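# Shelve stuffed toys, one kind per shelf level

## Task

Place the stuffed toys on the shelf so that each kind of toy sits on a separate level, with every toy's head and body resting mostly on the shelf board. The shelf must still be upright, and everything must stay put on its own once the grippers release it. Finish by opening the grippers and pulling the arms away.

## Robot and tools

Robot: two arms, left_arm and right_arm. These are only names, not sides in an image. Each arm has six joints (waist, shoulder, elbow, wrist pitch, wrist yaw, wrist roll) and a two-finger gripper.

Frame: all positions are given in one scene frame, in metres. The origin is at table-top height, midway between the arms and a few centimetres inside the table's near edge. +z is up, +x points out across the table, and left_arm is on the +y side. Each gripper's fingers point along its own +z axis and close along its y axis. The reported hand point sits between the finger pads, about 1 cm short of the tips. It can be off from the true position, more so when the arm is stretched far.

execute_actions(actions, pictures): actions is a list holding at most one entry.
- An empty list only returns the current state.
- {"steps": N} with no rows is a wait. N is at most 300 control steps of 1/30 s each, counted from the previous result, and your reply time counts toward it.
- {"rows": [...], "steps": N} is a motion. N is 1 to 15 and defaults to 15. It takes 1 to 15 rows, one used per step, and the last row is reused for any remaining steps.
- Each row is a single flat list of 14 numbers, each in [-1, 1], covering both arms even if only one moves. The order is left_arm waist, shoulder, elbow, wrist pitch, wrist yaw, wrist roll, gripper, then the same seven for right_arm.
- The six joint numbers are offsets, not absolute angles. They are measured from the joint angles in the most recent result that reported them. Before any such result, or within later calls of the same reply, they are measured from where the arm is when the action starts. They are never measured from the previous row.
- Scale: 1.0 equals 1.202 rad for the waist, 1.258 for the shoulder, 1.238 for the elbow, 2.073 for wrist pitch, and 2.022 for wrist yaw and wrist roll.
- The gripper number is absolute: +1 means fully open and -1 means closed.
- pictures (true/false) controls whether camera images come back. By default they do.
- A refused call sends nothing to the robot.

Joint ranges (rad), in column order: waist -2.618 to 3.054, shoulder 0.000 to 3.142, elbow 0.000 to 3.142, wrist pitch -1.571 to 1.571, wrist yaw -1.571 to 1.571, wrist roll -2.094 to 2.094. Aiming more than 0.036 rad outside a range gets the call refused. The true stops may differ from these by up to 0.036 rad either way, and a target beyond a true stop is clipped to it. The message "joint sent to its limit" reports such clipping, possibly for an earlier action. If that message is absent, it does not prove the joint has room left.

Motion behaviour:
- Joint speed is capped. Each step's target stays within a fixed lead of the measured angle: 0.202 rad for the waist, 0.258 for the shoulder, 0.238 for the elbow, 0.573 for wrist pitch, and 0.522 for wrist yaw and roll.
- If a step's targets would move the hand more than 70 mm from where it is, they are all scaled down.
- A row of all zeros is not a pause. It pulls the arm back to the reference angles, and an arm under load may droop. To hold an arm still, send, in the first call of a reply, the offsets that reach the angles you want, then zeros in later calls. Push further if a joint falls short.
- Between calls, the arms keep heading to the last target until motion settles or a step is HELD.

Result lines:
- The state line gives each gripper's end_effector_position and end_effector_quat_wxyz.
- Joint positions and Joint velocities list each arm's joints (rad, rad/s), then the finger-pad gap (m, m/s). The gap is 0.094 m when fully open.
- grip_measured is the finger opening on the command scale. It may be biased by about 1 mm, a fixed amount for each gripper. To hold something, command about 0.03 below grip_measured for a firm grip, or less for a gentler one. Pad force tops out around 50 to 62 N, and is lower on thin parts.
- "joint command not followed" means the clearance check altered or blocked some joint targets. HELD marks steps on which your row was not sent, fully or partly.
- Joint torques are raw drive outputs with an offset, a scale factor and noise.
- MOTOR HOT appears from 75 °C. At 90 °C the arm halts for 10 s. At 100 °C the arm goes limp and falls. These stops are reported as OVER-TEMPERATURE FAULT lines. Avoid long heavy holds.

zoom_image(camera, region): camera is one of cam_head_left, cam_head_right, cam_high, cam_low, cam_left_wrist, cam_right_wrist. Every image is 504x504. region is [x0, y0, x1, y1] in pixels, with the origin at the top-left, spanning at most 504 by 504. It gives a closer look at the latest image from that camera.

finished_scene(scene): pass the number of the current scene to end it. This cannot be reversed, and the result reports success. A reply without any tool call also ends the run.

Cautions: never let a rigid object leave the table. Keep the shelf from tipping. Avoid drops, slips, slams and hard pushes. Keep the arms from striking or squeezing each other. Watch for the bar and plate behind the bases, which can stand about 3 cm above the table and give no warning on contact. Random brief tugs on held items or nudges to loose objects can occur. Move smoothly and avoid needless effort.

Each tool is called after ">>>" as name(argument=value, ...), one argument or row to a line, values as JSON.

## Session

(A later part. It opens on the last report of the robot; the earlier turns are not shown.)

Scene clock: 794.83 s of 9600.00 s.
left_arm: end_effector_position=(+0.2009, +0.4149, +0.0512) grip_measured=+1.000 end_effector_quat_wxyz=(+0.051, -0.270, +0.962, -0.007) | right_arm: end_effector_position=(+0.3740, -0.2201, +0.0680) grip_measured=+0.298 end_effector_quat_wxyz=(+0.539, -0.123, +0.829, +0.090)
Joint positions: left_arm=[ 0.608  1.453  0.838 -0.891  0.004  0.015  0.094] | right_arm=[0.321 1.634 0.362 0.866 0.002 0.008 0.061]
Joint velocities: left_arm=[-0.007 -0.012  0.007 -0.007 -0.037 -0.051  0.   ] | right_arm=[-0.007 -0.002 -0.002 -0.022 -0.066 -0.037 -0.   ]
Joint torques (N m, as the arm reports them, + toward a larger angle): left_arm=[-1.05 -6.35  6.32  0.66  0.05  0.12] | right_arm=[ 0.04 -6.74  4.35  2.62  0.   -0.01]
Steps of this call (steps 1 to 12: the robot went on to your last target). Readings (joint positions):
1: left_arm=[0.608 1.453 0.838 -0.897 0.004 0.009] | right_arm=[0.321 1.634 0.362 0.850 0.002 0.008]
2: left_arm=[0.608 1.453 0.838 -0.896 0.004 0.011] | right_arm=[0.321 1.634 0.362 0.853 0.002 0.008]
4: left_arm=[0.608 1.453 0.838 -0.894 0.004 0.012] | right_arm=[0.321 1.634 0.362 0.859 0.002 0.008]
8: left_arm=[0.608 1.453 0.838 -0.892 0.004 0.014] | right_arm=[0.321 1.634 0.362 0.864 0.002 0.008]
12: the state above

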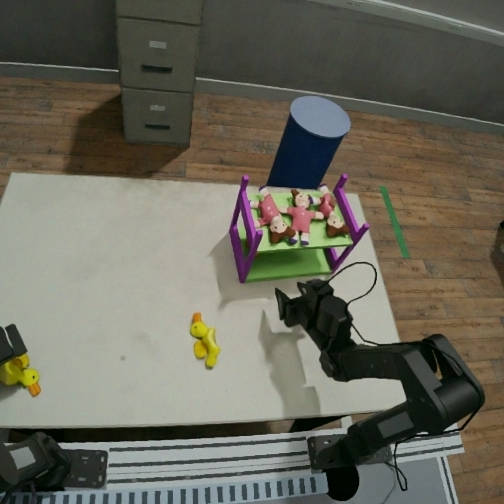

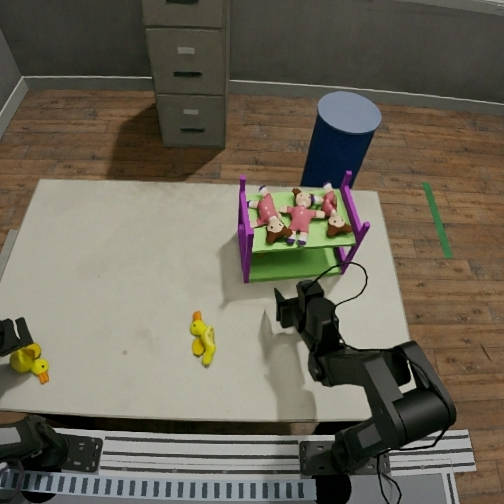

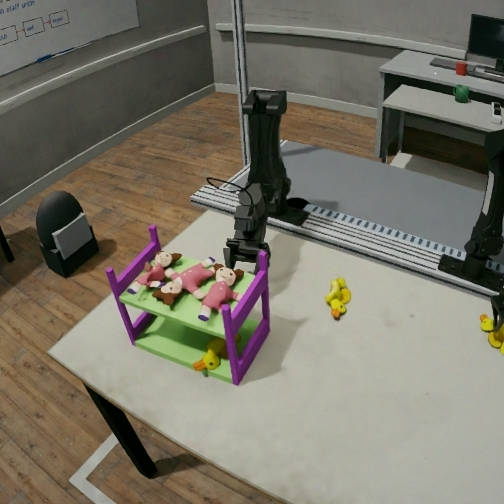

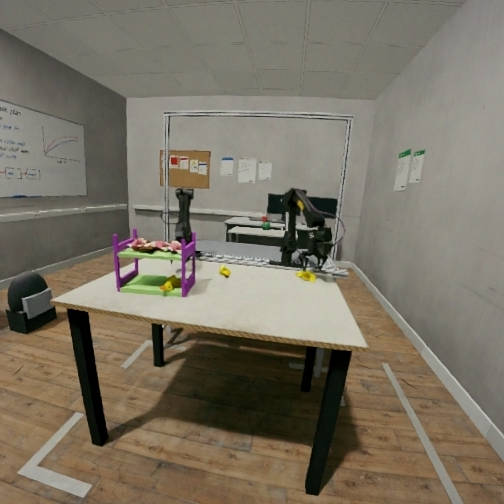

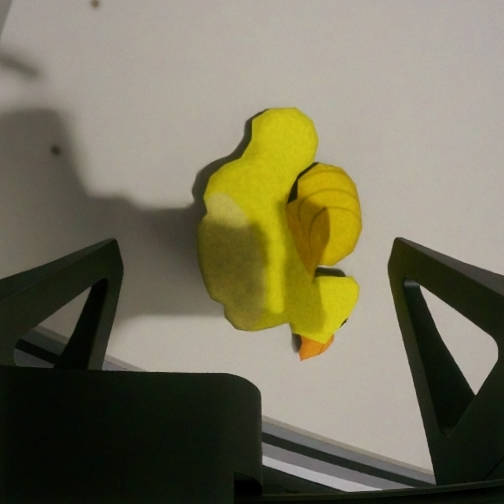

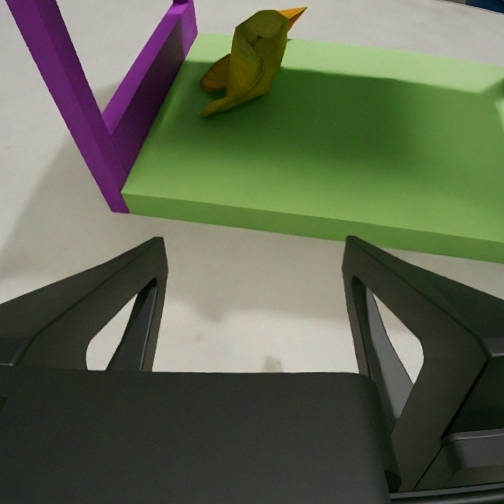

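>>> execute_actions(
  actions=[],
)

Scene clock: 868.63 s of 9600.00 s.
left_arm: end_effector_position=(+0.2009, +0.4149, +0.0512) grip_measured=+1.000 end_effector_quat_wxyz=(+0.051, -0.270, +0.962, -0.007) | right_arm: end_effector_position=(+0.3741, -0.2201, +0.0682) grip_measured=+0.298 end_effector_quat_wxyz=(+0.539, -0.123, +0.828, +0.090)
Joint positions: left_arm=[ 0.608  1.453  0.838 -0.891  0.004  0.015  0.094] | right_arm=[0.321 1.634 0.362 0.867 0.002 0.008 0.061]
Joint velocities: left_arm=[-0.002  0.002 -0.002  0.051 -0.051  0.022  0.   ] | right_arm=[-0.007 -0.002 -0.012 -0.051 -0.051  0.007  0.001]
Joint torques (N m, as the arm reports them, + toward a larger angle): left_arm=[-1.03 -6.37  6.34  0.68  0.08  0.08] | right_arm=[ 0.05 -6.72  4.35  2.61  0.01 -0.01]
Steps of this call (steps 1 to 30: the robot went on to your last target; steps 31 to 90: nothing new was sent; then 70.80 s passed at rest). Readings (joint positions):
1: left_arm=[0.608 1.453 0.838 -0.891 0.004 0.015] | right_arm=[0.321 1.634 0.362 0.866 0.002 0.008]
2: left_arm=[0.608 1.453 0.838 -0.891 0.004 0.015] | right_arm=[0.321 1.634 0.362 0.866 0.002 0.008]
4: left_arm=[0.608 1.453 0.838 -0.891 0.004 0.015] | right_arm=[0.321 1.634 0.362 0.866 0.002 0.008]
8: left_arm=[0.608 1.453 0.838 -0.891 0.004 0.015] | right_arm=[0.321 1.634 0.362 0.867 0.002 0.008]
90: the state above
All arms were judged still, so your last target was given up. Only a new action makes them travel on or press farther. Fingers that are still opening or closing keep moving.

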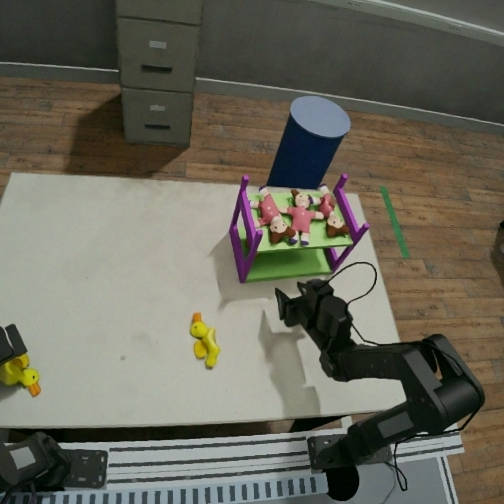

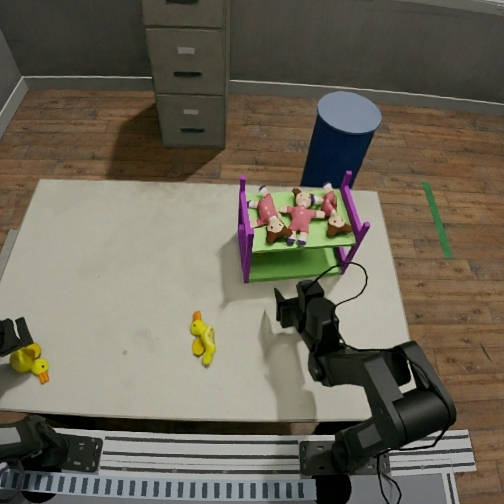

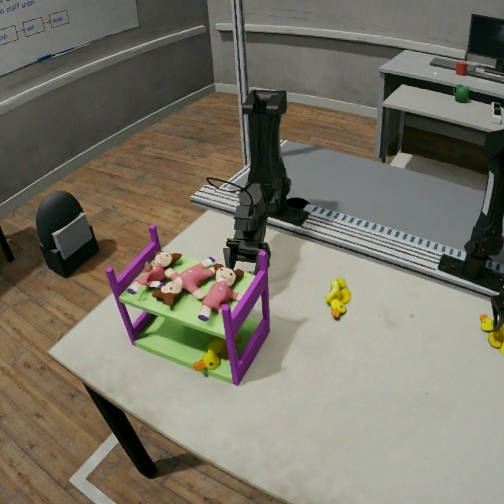

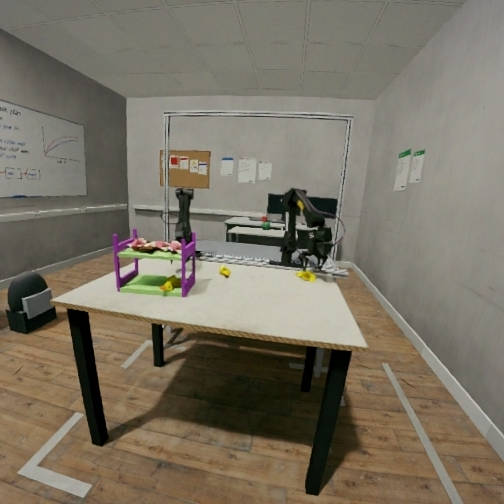

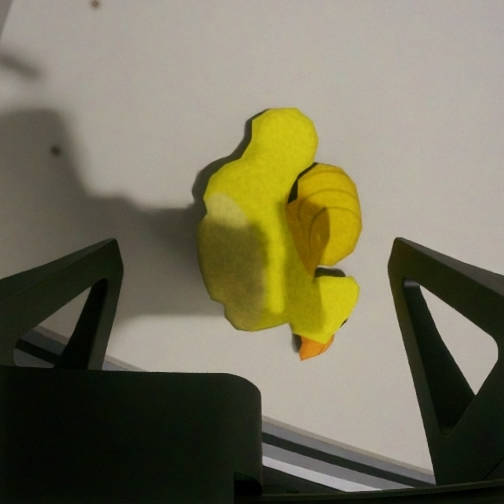

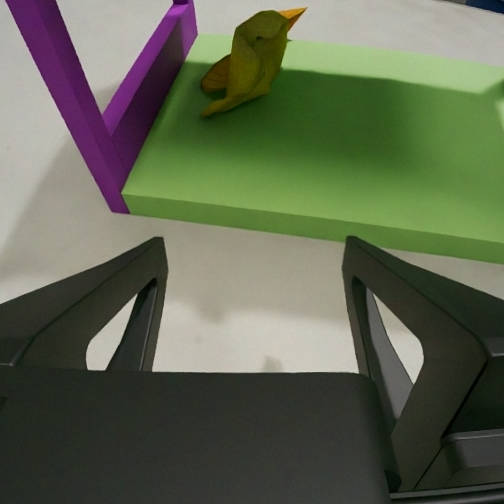

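>>> execute_actions(
  actions=[
    {"rows": [[-0.029,0.045,-0.063,0.085,0,0,1, 0.465,0,0,0,0,0,1],[-0.029,0.045,-0.063,0.085,0,0,1, 0.465,0,0,0,0,0,1],[-0.029,0.045,-0.063,0.085,0,0,1, 0.465,0,0,0,0,0,1],[-0.029,0.045,-0.063,0.085,0,0,1, 0.465,0,0,0,0,0,1],[-0.029,0.045,-0.063,0.085,0,0,1, 0.465,0,0,0,0,0,1],[-0.029,0.045,-0.063,0.085,0,0,1, 0.465,0,0,0,0,0,1],[-0.029,0.045,-0.063,0.085,0,0,1, 0.465,0,0,0,0,0,1],[-0.029,0.045,-0.063,0.085,0,0,1, 0.465,0,0,0,0,0,1],[-0.029,0.045,-0.063,0.085,0,0,1, 0.465,0,0,0,0,0,1],[-0.029,0.045,-0.063,0.085,0,0,1, 0.465,0,0,0,0,0,1],[-0.029,0.045,-0.063,0.085,0,0,1, 0.465,0,0,0,0,0,1],[-0.029,0.045,-0.063,0.085,0,0,1, 0.465,0,0,0,0,0,1],[-0.029,0.045,-0.063,0.085,0,0,1, 0.465,-0.186,0.515,-0.418,0,0.29,1]], "steps": 15},
  ],
  pictures=false,
)

>>> execute_actions(
  actions=[
    {"steps": 25},
  ],
)

Scene clock: 902.13 s of 9600.00 s.
left_arm: end_effector_position=(+0.2088, +0.4120, +0.0232) grip_measured=+1.000 end_effector_quat_wxyz=(+0.057, -0.258, +0.964, -0.005) | right_arm: end_effector_position=(+0.2562, -0.0281, +0.0910) grip_measured=+1.000 end_effector_quat_wxyz=(+0.421, -0.260, +0.822, +0.281)
Joint positions: left_arm=[ 0.584  1.511  0.764 -0.746  0.003  0.015  0.094] | right_arm=[ 0.888  1.516  0.514  0.495 -0.009  0.262  0.094]
Joint velocities: left_arm=[-0.002 -0.022 -0.012  0.081 -0.037 -0.066  0.   ] | right_arm=[-0.002 -1.258  2.151 -3.524 -0.081  2.249  0.   ]
Joint torques (N m, as the arm reports them, + toward a larger angle): left_arm=[-0.96 -5.76  4.63  0.72 -0.02  0.01] | right_arm=[-0.58 -7.78  8.69  3.29  0.1  -0.04]
Steps of this call (steps 1 to 90: nothing new was sent; then 30.00 s passed at rest; steps 91 to 105: all 15 steps of this action). Readings (joint positions):
91: left_arm=[0.606 1.456 0.830 -0.873 0.003 0.015] | right_arm=[0.344 1.634 0.362 0.867 0.017 0.009]
92: left_arm=[0.600 1.463 0.815 -0.839 0.003 0.015] | right_arm=[0.398 1.634 0.362 0.867 0.026 0.010]
94: left_arm=[0.588 1.490 0.788 -0.799 0.003 0.015] | right_arm=[0.541 1.634 0.362 0.867 0.022 0.010]
98: left_arm=[0.584 1.511 0.764 -0.773 0.003 0.015] | right_arm=[0.821 1.634 0.362 0.867 0.007 0.010]
105: the state above

Scene clock: 902.97 s of 9600.00 s.
left_arm: end_effector_position=(+0.2099, +0.4127, +0.0233) grip_measured=+1.000 end_effector_quat_wxyz=(+0.060, -0.258, +0.964, -0.004) | right_arm: end_effector_position=(+0.2890, +0.0081, +0.2499) grip_measured=+1.000 end_effector_quat_wxyz=(+0.408, -0.117, +0.821, +0.381)
Joint positions: left_arm=[ 0.584  1.511  0.764 -0.741  0.003  0.015  0.094] | right_arm=[ 0.888  1.396  1.001  0.012 -0.009  0.591  0.094]
Joint velocities: left_arm=[-0.007  0.002  0.007 -0.037  0.066 -0.066  0.   ] | right_arm=[ 0.007  0.002 -0.007  0.037 -0.007  0.051  0.   ]
Joint torques (N m, as the arm reports them, + toward a larger angle): left_arm=[-1.03 -5.67  4.61  0.71  0.01  0.01] | right_arm=[-0.55 -4.92  6.64  2.31  0.1   0.01]
Steps of this call (steps 1 to 25: the robot went on to your last target). Readings (joint positions):
1: left_arm=[0.584 1.511 0.764 -0.745 0.003 0.015] | right_arm=[0.888 1.480 0.590 0.392 -0.009 0.328]
2: left_arm=[0.584 1.511 0.764 -0.744 0.003 0.015] | right_arm=[0.888 1.456 0.670 0.311 -0.009 0.381]
4: left_arm=[0.584 1.511 0.764 -0.743 0.003 0.015] | right_arm=[0.888 1.437 0.830 0.202 -0.009 0.457]
8: left_arm=[0.584 1.511 0.764 -0.741 0.003 0.015] | right_arm=[0.888 1.408 1.002 0.146 -0.009 0.536]
25: the state above

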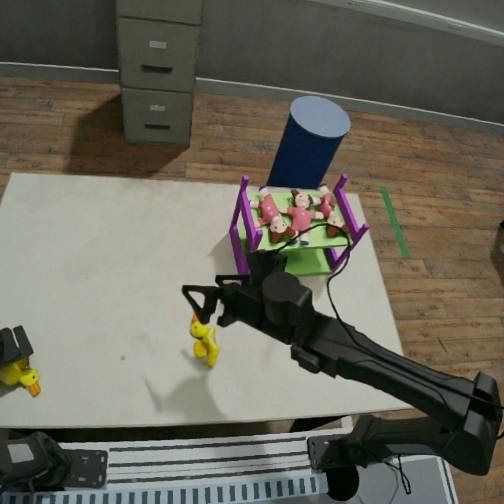

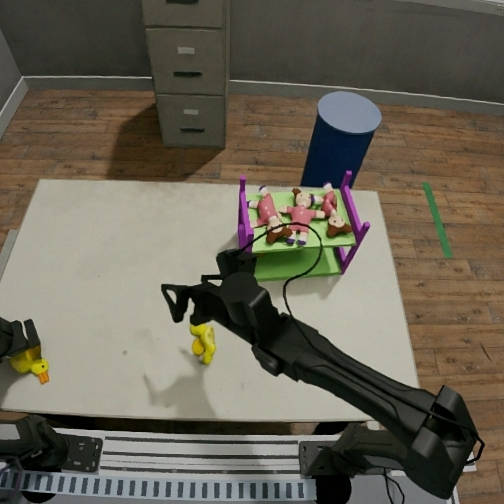

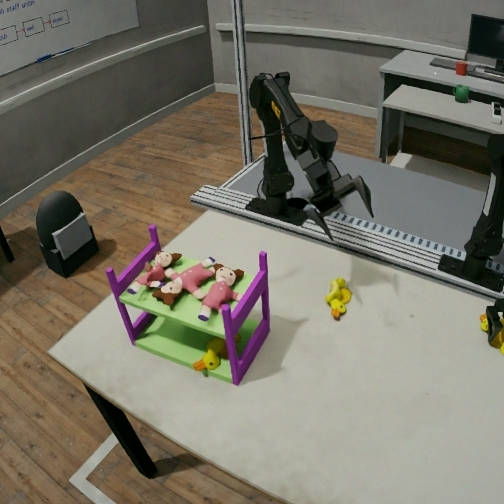

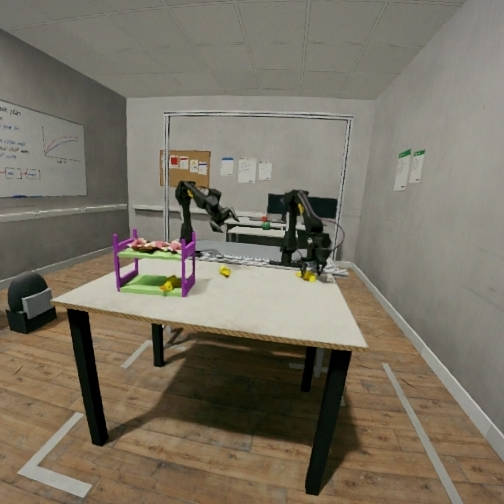

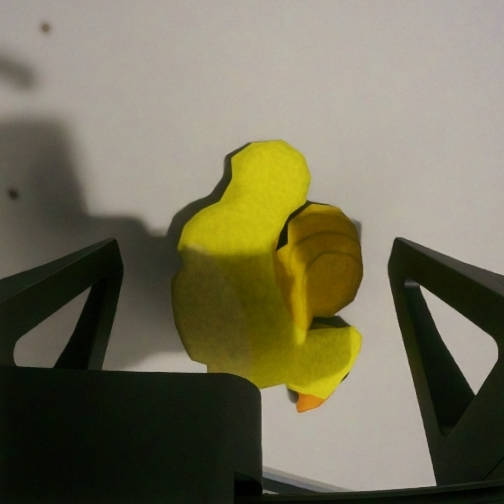

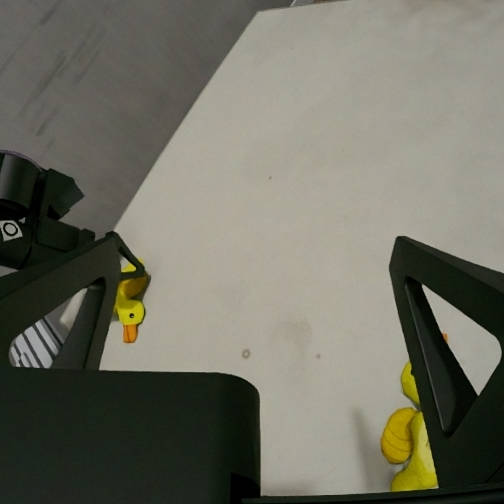

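>>> execute_actions(
  actions=[
    {"rows": [[0,0.027,0,0,0,0,1, 0,0.468,0.569,-0.551,0,0,1],[0,0.027,0,0,0,0,1, 0,0.468,0.569,-0.551,0,0,1],[0,0.027,0,0,0,0,1, 0,0.468,0.569,-0.551,0,0,1],[0,0.027,0,0,0,0,1, 0,0.468,0.569,-0.551,0,0,1],[0,0.027,0,0,0,0,1, 0,0.468,0.569,-0.551,0,0,1],[0,0.027,0,0,0,0,1, 0,0.468,0.569,-0.551,0,0,1],[0,0.027,0,0,0,0,1, 0,0.468,0.569,-0.551,0,0,1],[0,0.027,0,0,0,0,-0.92, 0,0.468,0.569,-0.551,0,0,1]], "steps": 15},
  ],
  pictures=false,
)

>>> execute_actions(
  actions=[
    {"steps": 25},
  ],
)

Scene clock: 911.80 s of 9600.00 s.
left_arm: end_effector_position=(+0.2078, +0.4104, +0.0169) grip_measured=-0.896 end_effector_quat_wxyz=(+0.046, -0.258, +0.965, -0.010) | right_arm: end_effector_position=(+0.2709, -0.0103, +0.0867) grip_measured=+1.000 end_effector_quat_wxyz=(+0.056, -0.141, +0.986, +0.066)
Joint positions: left_arm=[ 0.584  1.54   0.764 -0.741  0.006  0.015  0.005] | right_arm=[ 0.888  2.022  1.67  -1.045 -0.009  0.592  0.094]
Joint velocities: left_arm=[ 0.002  0.017  0.007 -0.037  0.007 -0.007 -0.034] | right_arm=[-0.007 -0.007  0.178 -0.549 -0.051 -0.037  0.   ]
Joint torques (N m, as the arm reports them, + toward a larger angle): left_arm=[-0.02 -5.12  4.92  0.35  0.03 -0.02] | right_arm=[  0.05 -12.16   7.77   1.03   0.    -0.02]
Steps of this call (steps 1 to 30: the robot went on to your last target; steps 31 to 90: nothing new was sent; then 5.33 s passed at rest; steps 91 to 105: all 15 steps of this action). Readings (joint positions):
91: left_arm=[0.584 1.514 0.764 -0.740 0.003 0.015] | right_arm=[0.888 1.419 1.036 -0.059 -0.009 0.592]
92: left_arm=[0.584 1.519 0.764 -0.740 0.003 0.015] | right_arm=[0.888 1.473 1.114 -0.159 -0.009 0.592]
94: left_arm=[0.584 1.533 0.764 -0.741 0.003 0.015] | right_arm=[0.888 1.619 1.280 -0.335 -0.009 0.592]
98: left_arm=[0.584 1.540 0.764 -0.741 0.003 0.015] | right_arm=[0.888 1.925 1.596 -0.706 -0.009 0.592]
105: the state above

Scene clock: 912.63 s of 9600.00 s.
left_arm: end_effector_position=(+0.2079, +0.4102, +0.0169) grip_measured=-0.913 end_effector_quat_wxyz=(+0.046, -0.258, +0.965, -0.010) | right_arm: end_effector_position=(+0.2614, -0.0217, +0.0874) grip_measured=+1.000 end_effector_quat_wxyz=(+0.033, -0.142, +0.988, +0.045)
Joint positions: left_arm=[ 0.584  1.54   0.764 -0.741  0.007  0.015  0.004] | right_arm=[ 0.888  2.022  1.681 -1.118 -0.009  0.592  0.094]
Joint velocities: left_arm=[-0.022 -0.002 -0.007  0.007 -0.095  0.022  0.   ] | right_arm=[-0.007 -0.012 -0.002  0.051  0.066 -0.066  0.   ]
Joint torques (N m, as the arm reports them, + toward a larger angle): left_arm=[-0.05 -5.28  4.88  0.44 -0.05 -0.01] | right_arm=[  0.06 -12.08   7.59   0.79   0.    -0.02]
Steps of this call (steps 1 to 25: the robot went on to your last target). Readings (joint positions):
1: left_arm=[0.584 1.540 0.764 -0.741 0.007 0.015] | right_arm=[0.888 2.022 1.674 -1.060 -0.009 0.592]
2: left_arm=[0.584 1.540 0.764 -0.741 0.007 0.015] | right_arm=[0.888 2.022 1.678 -1.073 -0.009 0.592]
4: left_arm=[0.584 1.540 0.764 -0.741 0.007 0.015] | right_arm=[0.888 2.022 1.681 -1.089 -0.009 0.592]
8: left_arm=[0.584 1.540 0.764 -0.741 0.007 0.015] | right_arm=[0.888 2.022 1.681 -1.107 -0.009 0.592]
25: the state above

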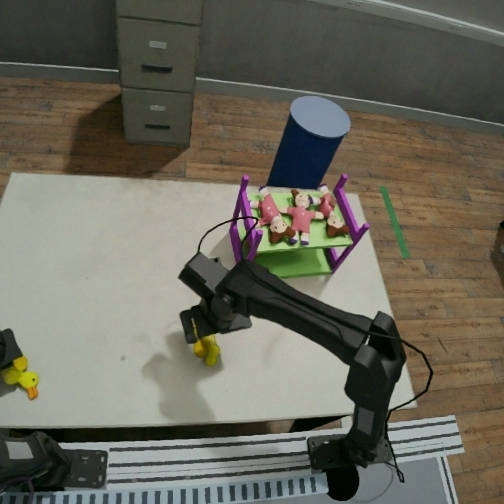

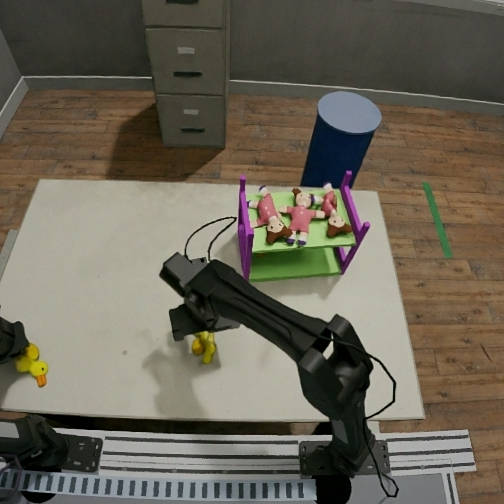

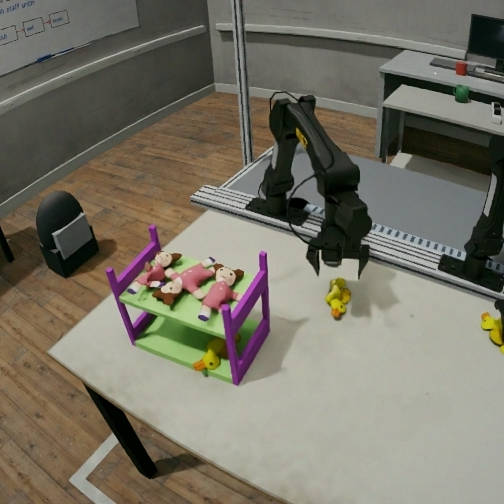

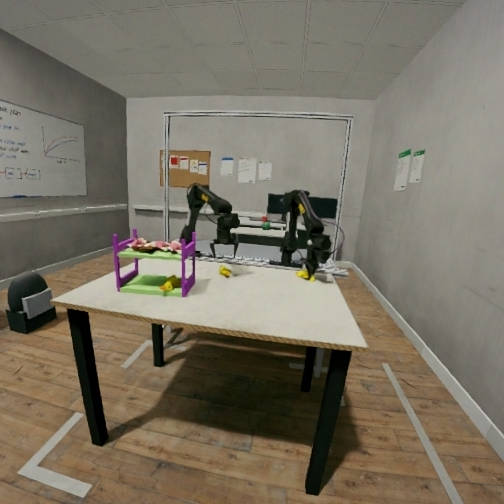

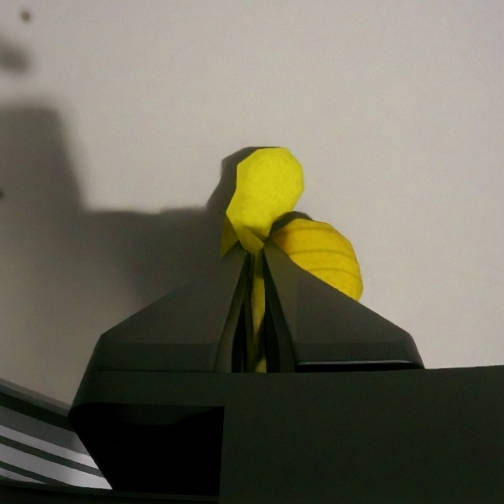

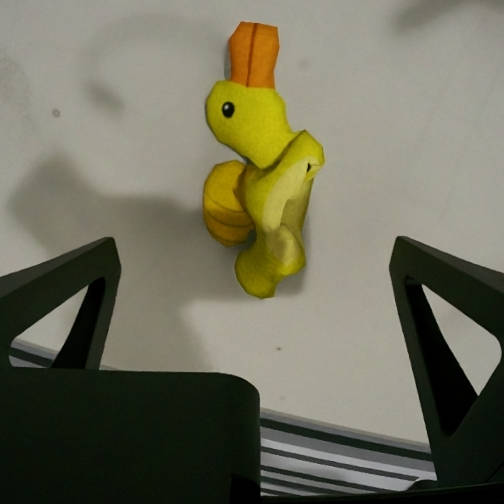

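>>> execute_actions(
  actions=[
    {"rows": [[0,0,0.3,-0.14,0,0,-0.92, -0.017,0.046,-0.122,0.122,0,0,1],[0,0,0.3,-0.14,0,0,-0.92, -0.017,0.046,-0.122,0.122,0,0,1],[0,0,0.3,-0.14,0,0,-0.92, -0.017,0.046,-0.122,0.122,0,0,1],[0,0,0.3,-0.14,0,0,-0.92, -0.017,0.046,-0.122,0.122,0,0,1],[0,0,0.3,-0.14,0,0,-0.92, -0.017,0.046,-0.122,0.122,0,0,1],[0,0,0.3,-0.14,0,0,-0.92, -0.017,0.046,-0.122,0.122,0,0,1],[-0.689,0.346,0.704,-0.139,0,0.734,-0.92, -0.017,0.046,-0.122,0.122,0,0,1]], "steps": 15},
  ],
  pictures=false,
)

>>> execute_actions(
  actions=[
    {"steps": 15},
  ],
)

Scene clock: 928.87 s of 9600.00 s.
left_arm: end_effector_position=(+0.4011, +0.3576, +0.0897) grip_measured=-0.913 end_effector_quat_wxyz=(+0.093, +0.250, +0.963, +0.034) | right_arm: end_effector_position=(+0.2678, -0.0243, +0.0181) grip_measured=+1.000 end_effector_quat_wxyz=(+0.029, -0.133, +0.990, +0.041)
Joint positions: left_arm=[ 0.211  1.976  1.548 -0.987 -0.011  0.675  0.004] | right_arm=[ 0.87   2.101  1.521 -0.89  -0.009  0.592  0.094]
Joint velocities: left_arm=[-1.399  0.564  0.51  -0.037 -0.022  2.161 -0.001] | right_arm=[-0.012 -0.002 -0.007  0.125 -0.037  0.007  0.   ]
Joint torques (N m, as the arm reports them, + toward a larger angle): left_arm=[ -2.36 -14.46   8.14   0.28   0.18   0.02] | right_arm=[ -0.21 -11.4    6.21   1.02   0.     0.  ]
Steps of this call (steps 1 to 15: the robot went on to your last target; steps 16 to 90: nothing new was sent; then 12.73 s passed at rest; steps 91 to 105: all 15 steps of this action). Readings (joint positions):
91: left_arm=[0.584 1.544 0.791 -0.784 0.007 0.015] | right_arm=[0.887 2.022 1.658 -1.084 -0.009 0.592]
92: left_arm=[0.584 1.555 0.844 -0.860 0.007 0.015] | right_arm=[0.885 2.019 1.625 -1.033 -0.009 0.592]
94: left_arm=[0.584 1.559 0.970 -0.938 0.007 0.015] | right_arm=[0.878 2.044 1.568 -0.972 -0.009 0.592]
98: left_arm=[0.535 1.620 1.203 -0.994 -0.010 0.154] | right_arm=[0.870 2.099 1.523 -0.927 -0.009 0.592]
105: the state above

Scene clock: 929.37 s of 9600.00 s.
left_arm: end_effector_position=(+0.3929, +0.1568, +0.0974) grip_measured=-0.913 end_effector_quat_wxyz=(+0.092, +0.767, +0.633, +0.047) | right_arm: end_effector_position=(+0.2694, -0.0224, +0.0184) grip_measured=+1.000 end_effector_quat_wxyz=(+0.033, -0.133, +0.990, +0.044)
Joint positions: left_arm=[-0.268  1.998  1.599 -1.013  0.016  1.445  0.004] | right_arm=[ 0.87   2.101  1.521 -0.88  -0.009  0.592  0.094]
Joint velocities: left_arm=[ 0.286 -0.007  0.012 -0.022 -0.037  0.344  0.001] | right_arm=[ 0.007  0.002 -0.012  0.022 -0.022  0.022  0.   ]
Joint torques (N m, as the arm reports them, + toward a larger angle): left_arm=[  0.49 -13.14   8.43   0.48  -0.02   0.09] | right_arm=[ -0.18 -11.34   6.19   1.09   0.    -0.01]
Steps of this call (steps 1 to 15: the robot went on to your last target). Readings (joint positions):
1: left_arm=[0.160 1.990 1.561 -0.987 -0.011 0.753] | right_arm=[0.870 2.101 1.521 -0.887 -0.009 0.592]
2: left_arm=[0.108 1.996 1.568 -0.987 -0.011 0.830] | right_arm=[0.870 2.101 1.521 -0.885 -0.009 0.592]
4: left_arm=[0.000 1.998 1.576 -0.989 -0.009 0.984] | right_arm=[0.870 2.101 1.521 -0.883 -0.009 0.592]
8: left_arm=[-0.211 1.998 1.593 -0.993 -0.003 1.259] | right_arm=[0.870 2.101 1.521 -0.881 -0.009 0.592]
15: the state above

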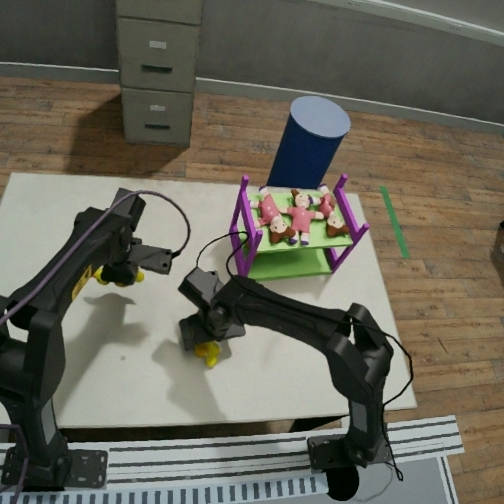

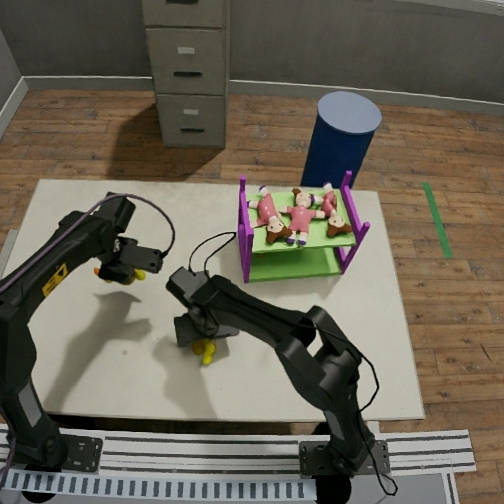

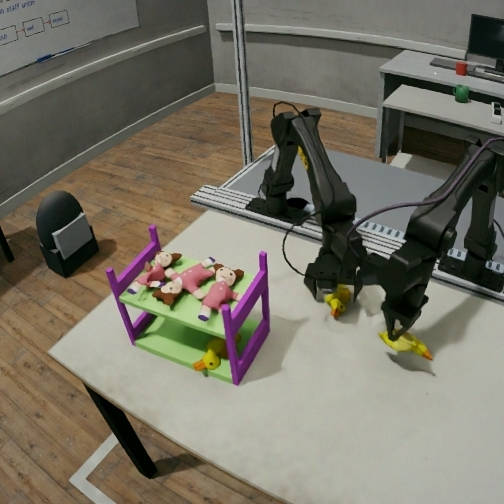

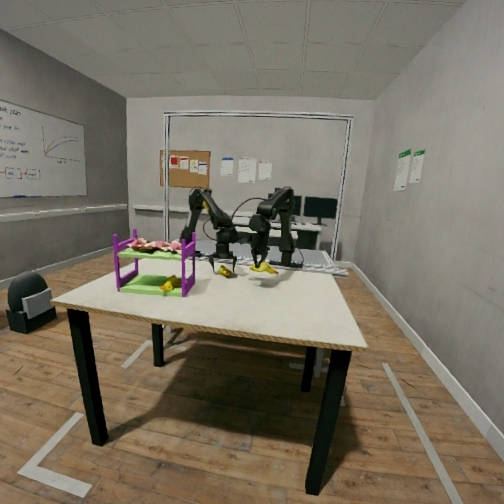

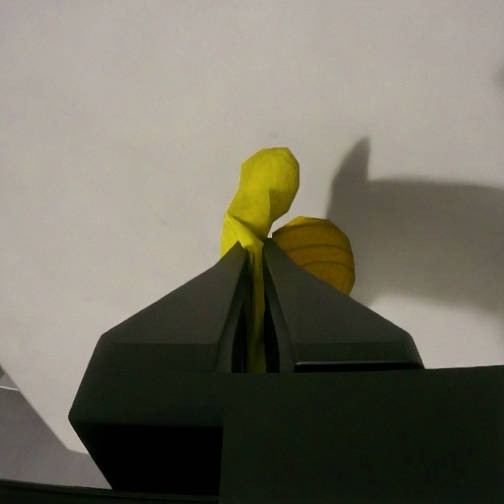

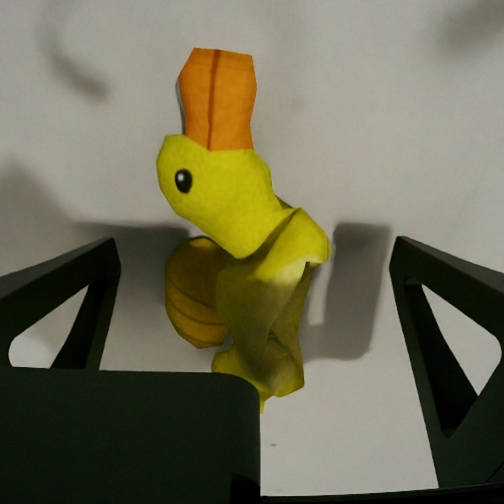

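>>> execute_actions(
  actions=[
    {"rows": [[0.22,-0.015,0.02,0,0,0.027,-0.92, 0.017,0,0,-0.022,0,0,1],[0.22,-0.015,0.02,0,0,0.027,-0.92, 0.017,0,0,-0.022,0,0,1],[0.22,-0.015,0.02,0,0,0.027,-0.92, 0.017,0,0,-0.022,0,0,1],[0.22,-0.015,0.02,0,0,0.027,-0.92, 0.017,0,0,-0.022,0,0,1],[0.22,-0.015,0.02,0,0,0.027,-0.92, 0.017,0,0,-0.022,0,0,1],[0.22,-0.015,0.02,0,0,0.027,-0.92, 0.017,0,0,-0.022,0,0,1],[0.22,-0.015,0.02,0,0,0.027,-0.92, 0.017,0,0,-0.022,0,0,1],[0.22,-0.015,0.02,0,0,0.027,-0.92, 0.017,0,0,-0.022,0,0,-0.92]], "steps": 15},
  ],
  pictures=false,
)

>>> execute_actions(
  actions=[
    {"steps": 8},
  ],
)

Scene clock: 949.30 s of 9600.00 s.
left_arm: end_effector_position=(+0.4121, +0.2718, +0.0960) grip_measured=-0.913 end_effector_quat_wxyz=(+0.079, +0.690, +0.717, +0.059) | right_arm: end_effector_position=(+0.2596, -0.0245, +0.0178) grip_measured=-0.894 end_effector_quat_wxyz=(+0.020, -0.140, +0.989, +0.035)
Joint positions: left_arm=[ 0.007  1.998  1.599 -1.019  0.002  1.493  0.004] | right_arm=[ 0.884  2.101  1.521 -0.912 -0.012  0.592  0.005]
Joint velocities: left_arm=[-0.164 -0.007 -0.002 -0.051  0.051 -0.022 -0.001] | right_arm=[-0.002 -0.007 -0.012 -0.051 -0.037  0.007 -0.038]
Joint torques (N m, as the arm reports them, + toward a larger angle): left_arm=[  0.02 -12.87   7.55   0.63   0.13   0.06] | right_arm=[ 0.51 -9.65  5.41  0.69  0.04  0.  ]
Steps of this call (steps 1 to 30: the robot went on to your last target; steps 31 to 90: nothing new was sent; then 16.43 s passed at rest; steps 91 to 105: all 15 steps of this action). Readings (joint positions):
91: left_arm=[-0.230 1.998 1.599 -1.019 0.015 1.493] | right_arm=[0.871 2.101 1.521 -0.882 -0.009 0.592]
92: left_arm=[-0.207 1.998 1.599 -1.019 0.024 1.493] | right_arm=[0.872 2.101 1.521 -0.888 -0.009 0.592]
94: left_arm=[-0.123 1.998 1.599 -1.019 0.027 1.493] | right_arm=[0.877 2.101 1.521 -0.898 -0.009 0.592]
98: left_arm=[0.029 1.998 1.599 -1.019 0.006 1.493] | right_arm=[0.883 2.101 1.521 -0.908 -0.009 0.592]
105: the state above

Scene clock: 949.57 s of 9600.00 s.
left_arm: end_effector_position=(+0.4120, +0.2685, +0.0961) grip_measured=-0.913 end_effector_quat_wxyz=(+0.080, +0.692, +0.715, +0.058) | right_arm: end_effector_position=(+0.2594, -0.0244, +0.0178) grip_measured=-0.913 end_effector_quat_wxyz=(+0.020, -0.140, +0.989, +0.035)
Joint positions: left_arm=[-0.     1.998  1.599 -1.019  0.004  1.493  0.004] | right_arm=[ 0.884  2.101  1.521 -0.912 -0.012  0.592  0.004]
Joint velocities: left_arm=[ 0.012 -0.002  0.012  0.037  0.007 -0.022 -0.   ] | right_arm=[ 0.002 -0.002  0.017 -0.037  0.007 -0.022  0.001]
Joint torques (N m, as the arm reports them, + toward a larger angle): left_arm=[ -0.16 -12.8    7.45   0.62   0.11   0.05] | right_arm=[ 0.57 -9.71  5.41  0.69  0.03  0.  ]
Steps of this call (steps 1 to 8: the robot went on to your last target). Readings (joint positions):
1: left_arm=[0.002 1.998 1.599 -1.019 0.003 1.493] | right_arm=[0.884 2.101 1.521 -0.912 -0.012 0.592]
2: left_arm=[0.000 1.998 1.599 -1.019 0.004 1.493] | right_arm=[0.884 2.101 1.521 -0.912 -0.012 0.592]
4: left_arm=[-0.000 1.998 1.599 -1.019 0.004 1.493] | right_arm=[0.884 2.101 1.521 -0.912 -0.012 0.592]
8: the state above

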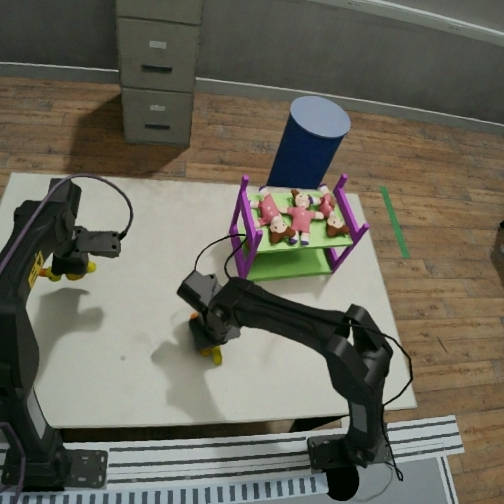

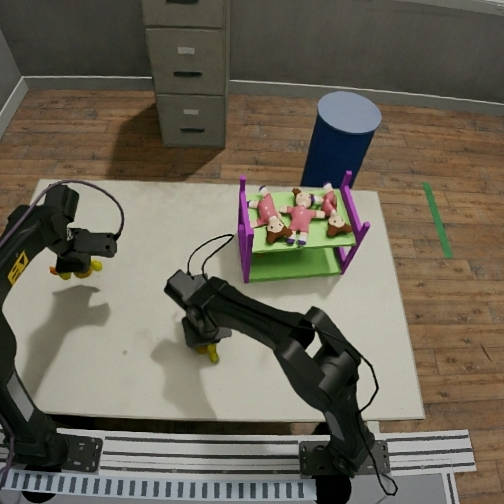

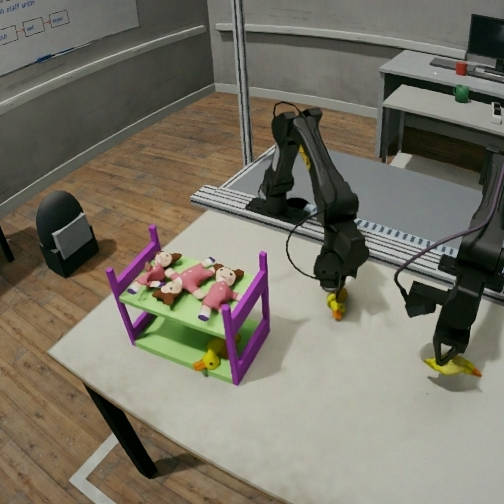

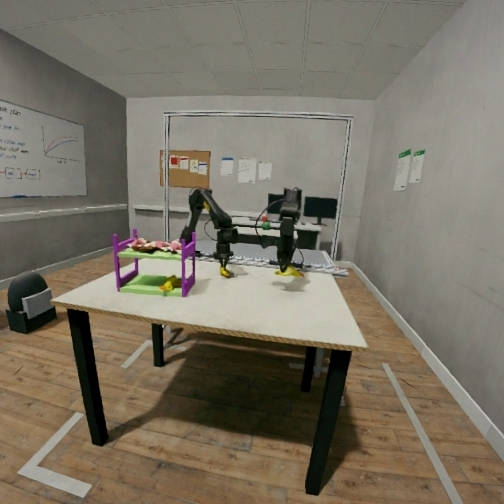

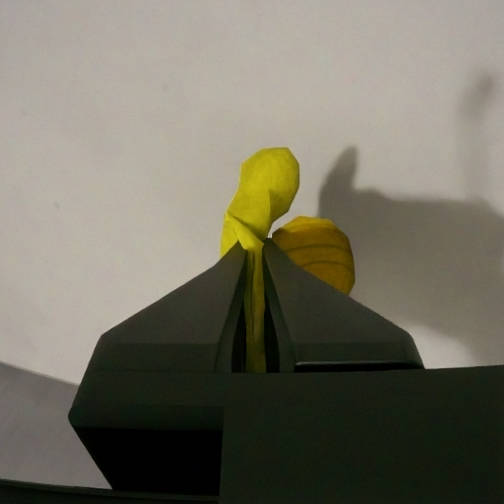

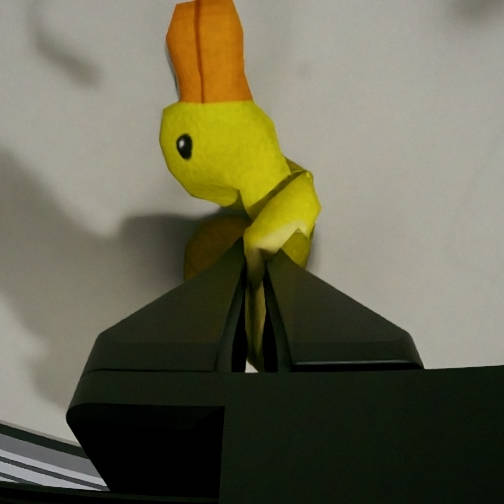

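>>> execute_actions(
  actions=[
    {"rows": [[0,-0.01,0.01,0,0,0,-0.92, 0,-0.557,0,0,0,0,-0.92],[0,-0.01,0.01,0,0,0,-0.92, 0,-0.557,0,0,0,0,-0.92],[0,-0.01,0.01,0,0,0,-0.92, 0,-0.557,0,0,0,0,-0.92],[0,-0.01,0.01,0,0,0,-0.92, 0,-0.557,0,0.2,0,0,-0.92],[0,-0.01,0.01,0,0,0,-0.92, 0,-0.557,0,0.2,0,-0.293,-0.92],[0,-0.01,0.01,0,0,0,-0.92, 0,-0.557,-0.421,0.44,0,-0.293,-0.92]], "steps": 15},
  ],
  pictures=false,
)

>>> execute_actions(
  actions=[
    {"steps": 15},
  ],
  pictures=false,
)

>>> execute_actions(
  actions=[
    {"rows": [[0,0,0,0,0,0,-0.92, 0,0,0,0.2,0,0,-0.92],[0,0,0,0,0,0,-0.92, 0,0,0,0.2,0,0,-0.92],[0,0,0,0,0,0,-0.92, 0,0.167,-0.517,0.43,0,0,-0.92]], "steps": 15},
  ],
  pictures=false,
)

>>> execute_actions(
  actions=[
    {"steps": 15},
  ],
)

Scene clock: 960.93 s of 9600.00 s.
left_arm: end_effector_position=(+0.4120, +0.2685, +0.0961) grip_measured=-0.913 end_effector_quat_wxyz=(+0.080, +0.692, +0.715, +0.058) | right_arm: end_effector_position=(+0.2803, -0.0035, +0.2185) grip_measured=-0.914 end_effector_quat_wxyz=(+0.435, -0.337, +0.801, +0.236)
Joint positions: left_arm=[-0.     1.998  1.599 -1.019  0.004  1.493  0.004] | right_arm=[ 0.884  1.403  1.014 -0.143 -0.012  0.076  0.004]
Joint velocities: left_arm=[ 0.002 -0.007  0.017  0.037 -0.007  0.022  0.001] | right_arm=[ 0.007 -0.071  0.002  1.004  0.022 -0.403 -0.001]
Joint torques (N m, as the arm reports them, + toward a larger angle): left_arm=[ -0.11 -12.42   6.62   0.57  -0.02   0.  ] | right_arm=[-0.04 -4.97  5.55  2.06  0.01 -0.07]
Steps of this call (steps 1 to 15: the robot went on to your last target; steps 16 to 90: nothing new was sent; then 7.87 s passed at rest; steps 91 to 105: all 15 steps of this action). Readings (joint positions):
91: left_arm=[-0.000 1.998 1.599 -1.019 0.004 1.493] | right_arm=[0.884 2.088 1.517 -0.909 -0.012 0.592]
92: left_arm=[-0.000 1.998 1.599 -1.019 0.004 1.493] | right_arm=[0.884 2.065 1.506 -0.910 -0.012 0.592]
94: left_arm=[-0.000 1.998 1.599 -1.019 0.004 1.493] | right_arm=[0.884 1.995 1.498 -0.906 -0.012 0.592]
98: left_arm=[-0.000 1.998 1.599 -1.019 0.004 1.493] | right_arm=[0.884 1.760 1.310 -0.564 -0.012 0.325]
105: the state above

Scene clock: 961.43 s of 9600.00 s.
left_arm: end_effector_position=(+0.4120, +0.2685, +0.0961) grip_measured=-0.913 end_effector_quat_wxyz=(+0.080, +0.692, +0.715, +0.058) | right_arm: end_effector_position=(+0.2876, +0.0048, +0.2376) grip_measured=-0.914 end_effector_quat_wxyz=(+0.482, -0.353, +0.766, +0.239)
Joint positions: left_arm=[-0.     1.998  1.599 -1.019  0.004  1.493  0.004] | right_arm=[ 0.884  1.403  1.002 -0.031 -0.012  0.009  0.004]
Joint velocities: left_arm=[-0.002  0.022 -0.017 -0.051  0.037  0.007 -0.001] | right_arm=[ 0.002  0.012 -0.007 -0.037  0.007  0.051 -0.001]
Joint torques (N m, as the arm reports them, + toward a larger angle): left_arm=[ -0.03 -12.34   6.6    0.58   0.    -0.02] | right_arm=[ 0.06 -5.39  6.55  2.72 -0.01 -0.07]
Steps of this call (steps 1 to 15: the robot went on to your last target). Readings (joint positions):
1: left_arm=[-0.000 1.998 1.599 -1.019 0.004 1.493] | right_arm=[0.884 1.403 1.014 -0.109 -0.012 0.062]
2: left_arm=[-0.000 1.998 1.599 -1.019 0.004 1.493] | right_arm=[0.884 1.403 1.013 -0.087 -0.012 0.051]
4: left_arm=[-0.000 1.998 1.599 -1.019 0.004 1.493] | right_arm=[0.884 1.403 1.008 -0.062 -0.012 0.035]
8: left_arm=[-0.000 1.998 1.599 -1.019 0.004 1.493] | right_arm=[0.884 1.403 1.003 -0.042 -0.012 0.018]
15: the state above

Scene clock: 961.93 s of 9600.00 s.
left_arm: end_effector_position=(+0.4120, +0.2685, +0.0961) grip_measured=-0.913 end_effector_quat_wxyz=(+0.080, +0.692, +0.715, +0.058) | right_arm: end_effector_position=(+0.2336, -0.0551, +0.0327) grip_measured=-0.914 end_effector_quat_wxyz=(+0.432, -0.367, +0.795, +0.217)
Joint positions: left_arm=[-0.     1.998  1.599 -1.019  0.004  1.493  0.004] | right_arm=[ 0.884  1.639  0.333  0.746 -0.013  0.009  0.004]
Joint velocities: left_arm=[ 0.017 -0.007 -0.002  0.066  0.007 -0.022  0.   ] | right_arm=[-0.017  0.002  0.154  0.696 -0.081 -0.051 -0.   ]
Joint torques (N m, as the arm reports them, + toward a larger angle): left_arm=[ -0.06 -11.2    5.58   0.54  -0.03  -0.02] | right_arm=[ 0.08 -6.62  5.85  2.41  0.03  0.  ]
Steps of this call (steps 1 to 15: all 15 steps of this action). Readings (joint positions):
1: left_arm=[-0.000 1.998 1.599 -1.019 0.004 1.493] | right_arm=[0.884 1.403 0.997 0.006 -0.012 0.009]
2: left_arm=[-0.000 1.998 1.599 -1.019 0.004 1.493] | right_arm=[0.884 1.406 0.991 0.067 -0.012 0.009]
4: left_arm=[-0.000 1.998 1.599 -1.019 0.004 1.493] | right_arm=[0.884 1.443 0.917 0.313 -0.012 0.009]
8: left_arm=[-0.000 1.998 1.599 -1.019 0.004 1.493] | right_arm=[0.884 1.588 0.641 0.656 -0.012 0.009]
15: the state above

Scene clock: 962.43 s of 9600.00 s.
left_arm: end_effector_position=(+0.4120, +0.2685, +0.0961) grip_measured=-0.913 end_effector_quat_wxyz=(+0.080, +0.692, +0.715, +0.058) | right_arm: end_effector_position=(+0.2429, -0.0444, +0.0545) grip_measured=-0.914 end_effector_quat_wxyz=(+0.469, -0.357, +0.773, +0.234)
Joint positions: left_arm=[-0.     1.998  1.599 -1.019  0.004  1.493  0.004] | right_arm=[ 0.884  1.639  0.344  0.829 -0.013  0.009  0.004]
Joint velocities: left_arm=[-0.017 -0.017  0.017 -0.081  0.007  0.037  0.   ] | right_arm=[ 0.012  0.007 -0.007  0.066 -0.022 -0.037  0.   ]
Joint torques (N m, as the arm reports them, + toward a larger angle): left_arm=[  0.02 -11.11   5.62   0.56  -0.04  -0.02] | right_arm=[ 0.05 -6.73  5.8   2.7   0.02 -0.01]
Steps of this call (steps 1 to 15: the robot went on to your last target). Readings (joint positions):
1: left_arm=[-0.000 1.998 1.599 -1.019 0.004 1.493] | right_arm=[0.884 1.639 0.337 0.768 -0.013 0.009]
2: left_arm=[-0.000 1.998 1.599 -1.019 0.004 1.493] | right_arm=[0.884 1.639 0.341 0.784 -0.013 0.009]
4: left_arm=[-0.000 1.998 1.599 -1.019 0.004 1.493] | right_arm=[0.884 1.639 0.344 0.809 -0.013 0.009]
8: left_arm=[-0.000 1.998 1.599 -1.019 0.004 1.493] | right_arm=[0.884 1.639 0.344 0.824 -0.013 0.009]
15: the state above

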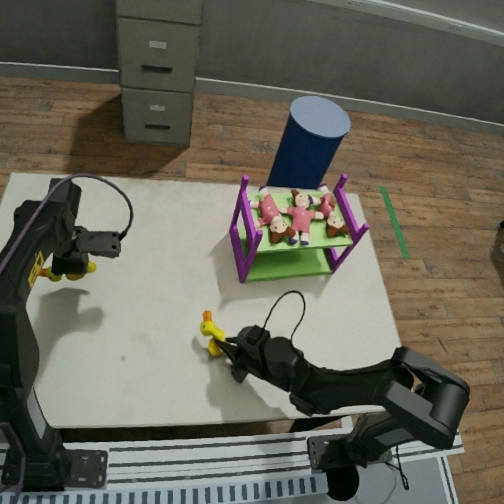

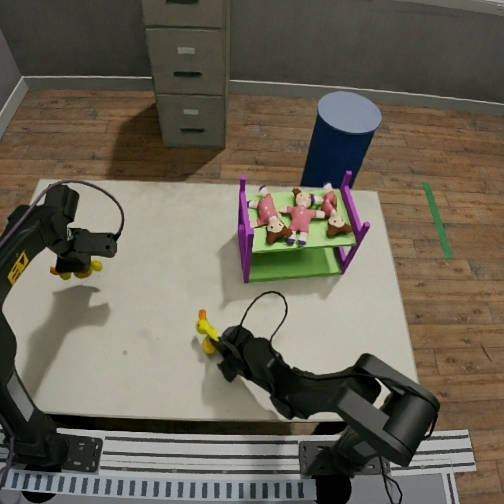

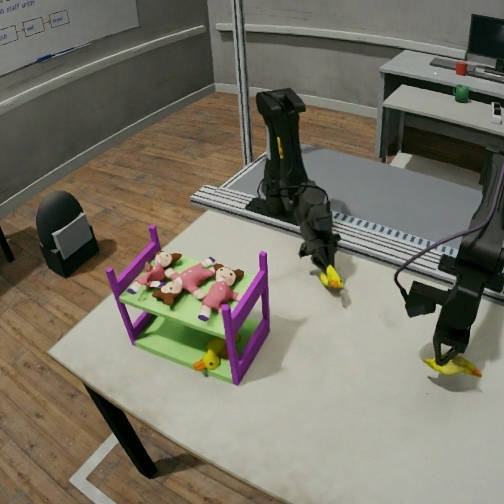

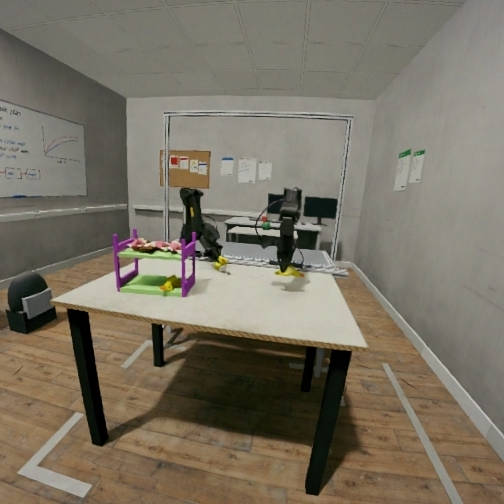

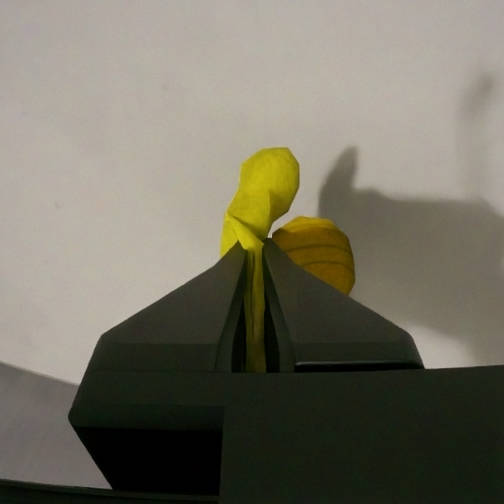

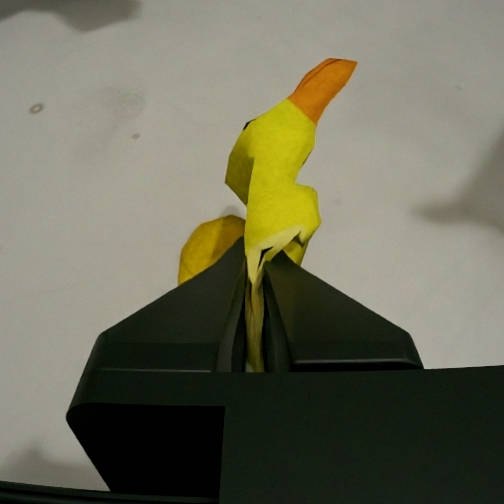

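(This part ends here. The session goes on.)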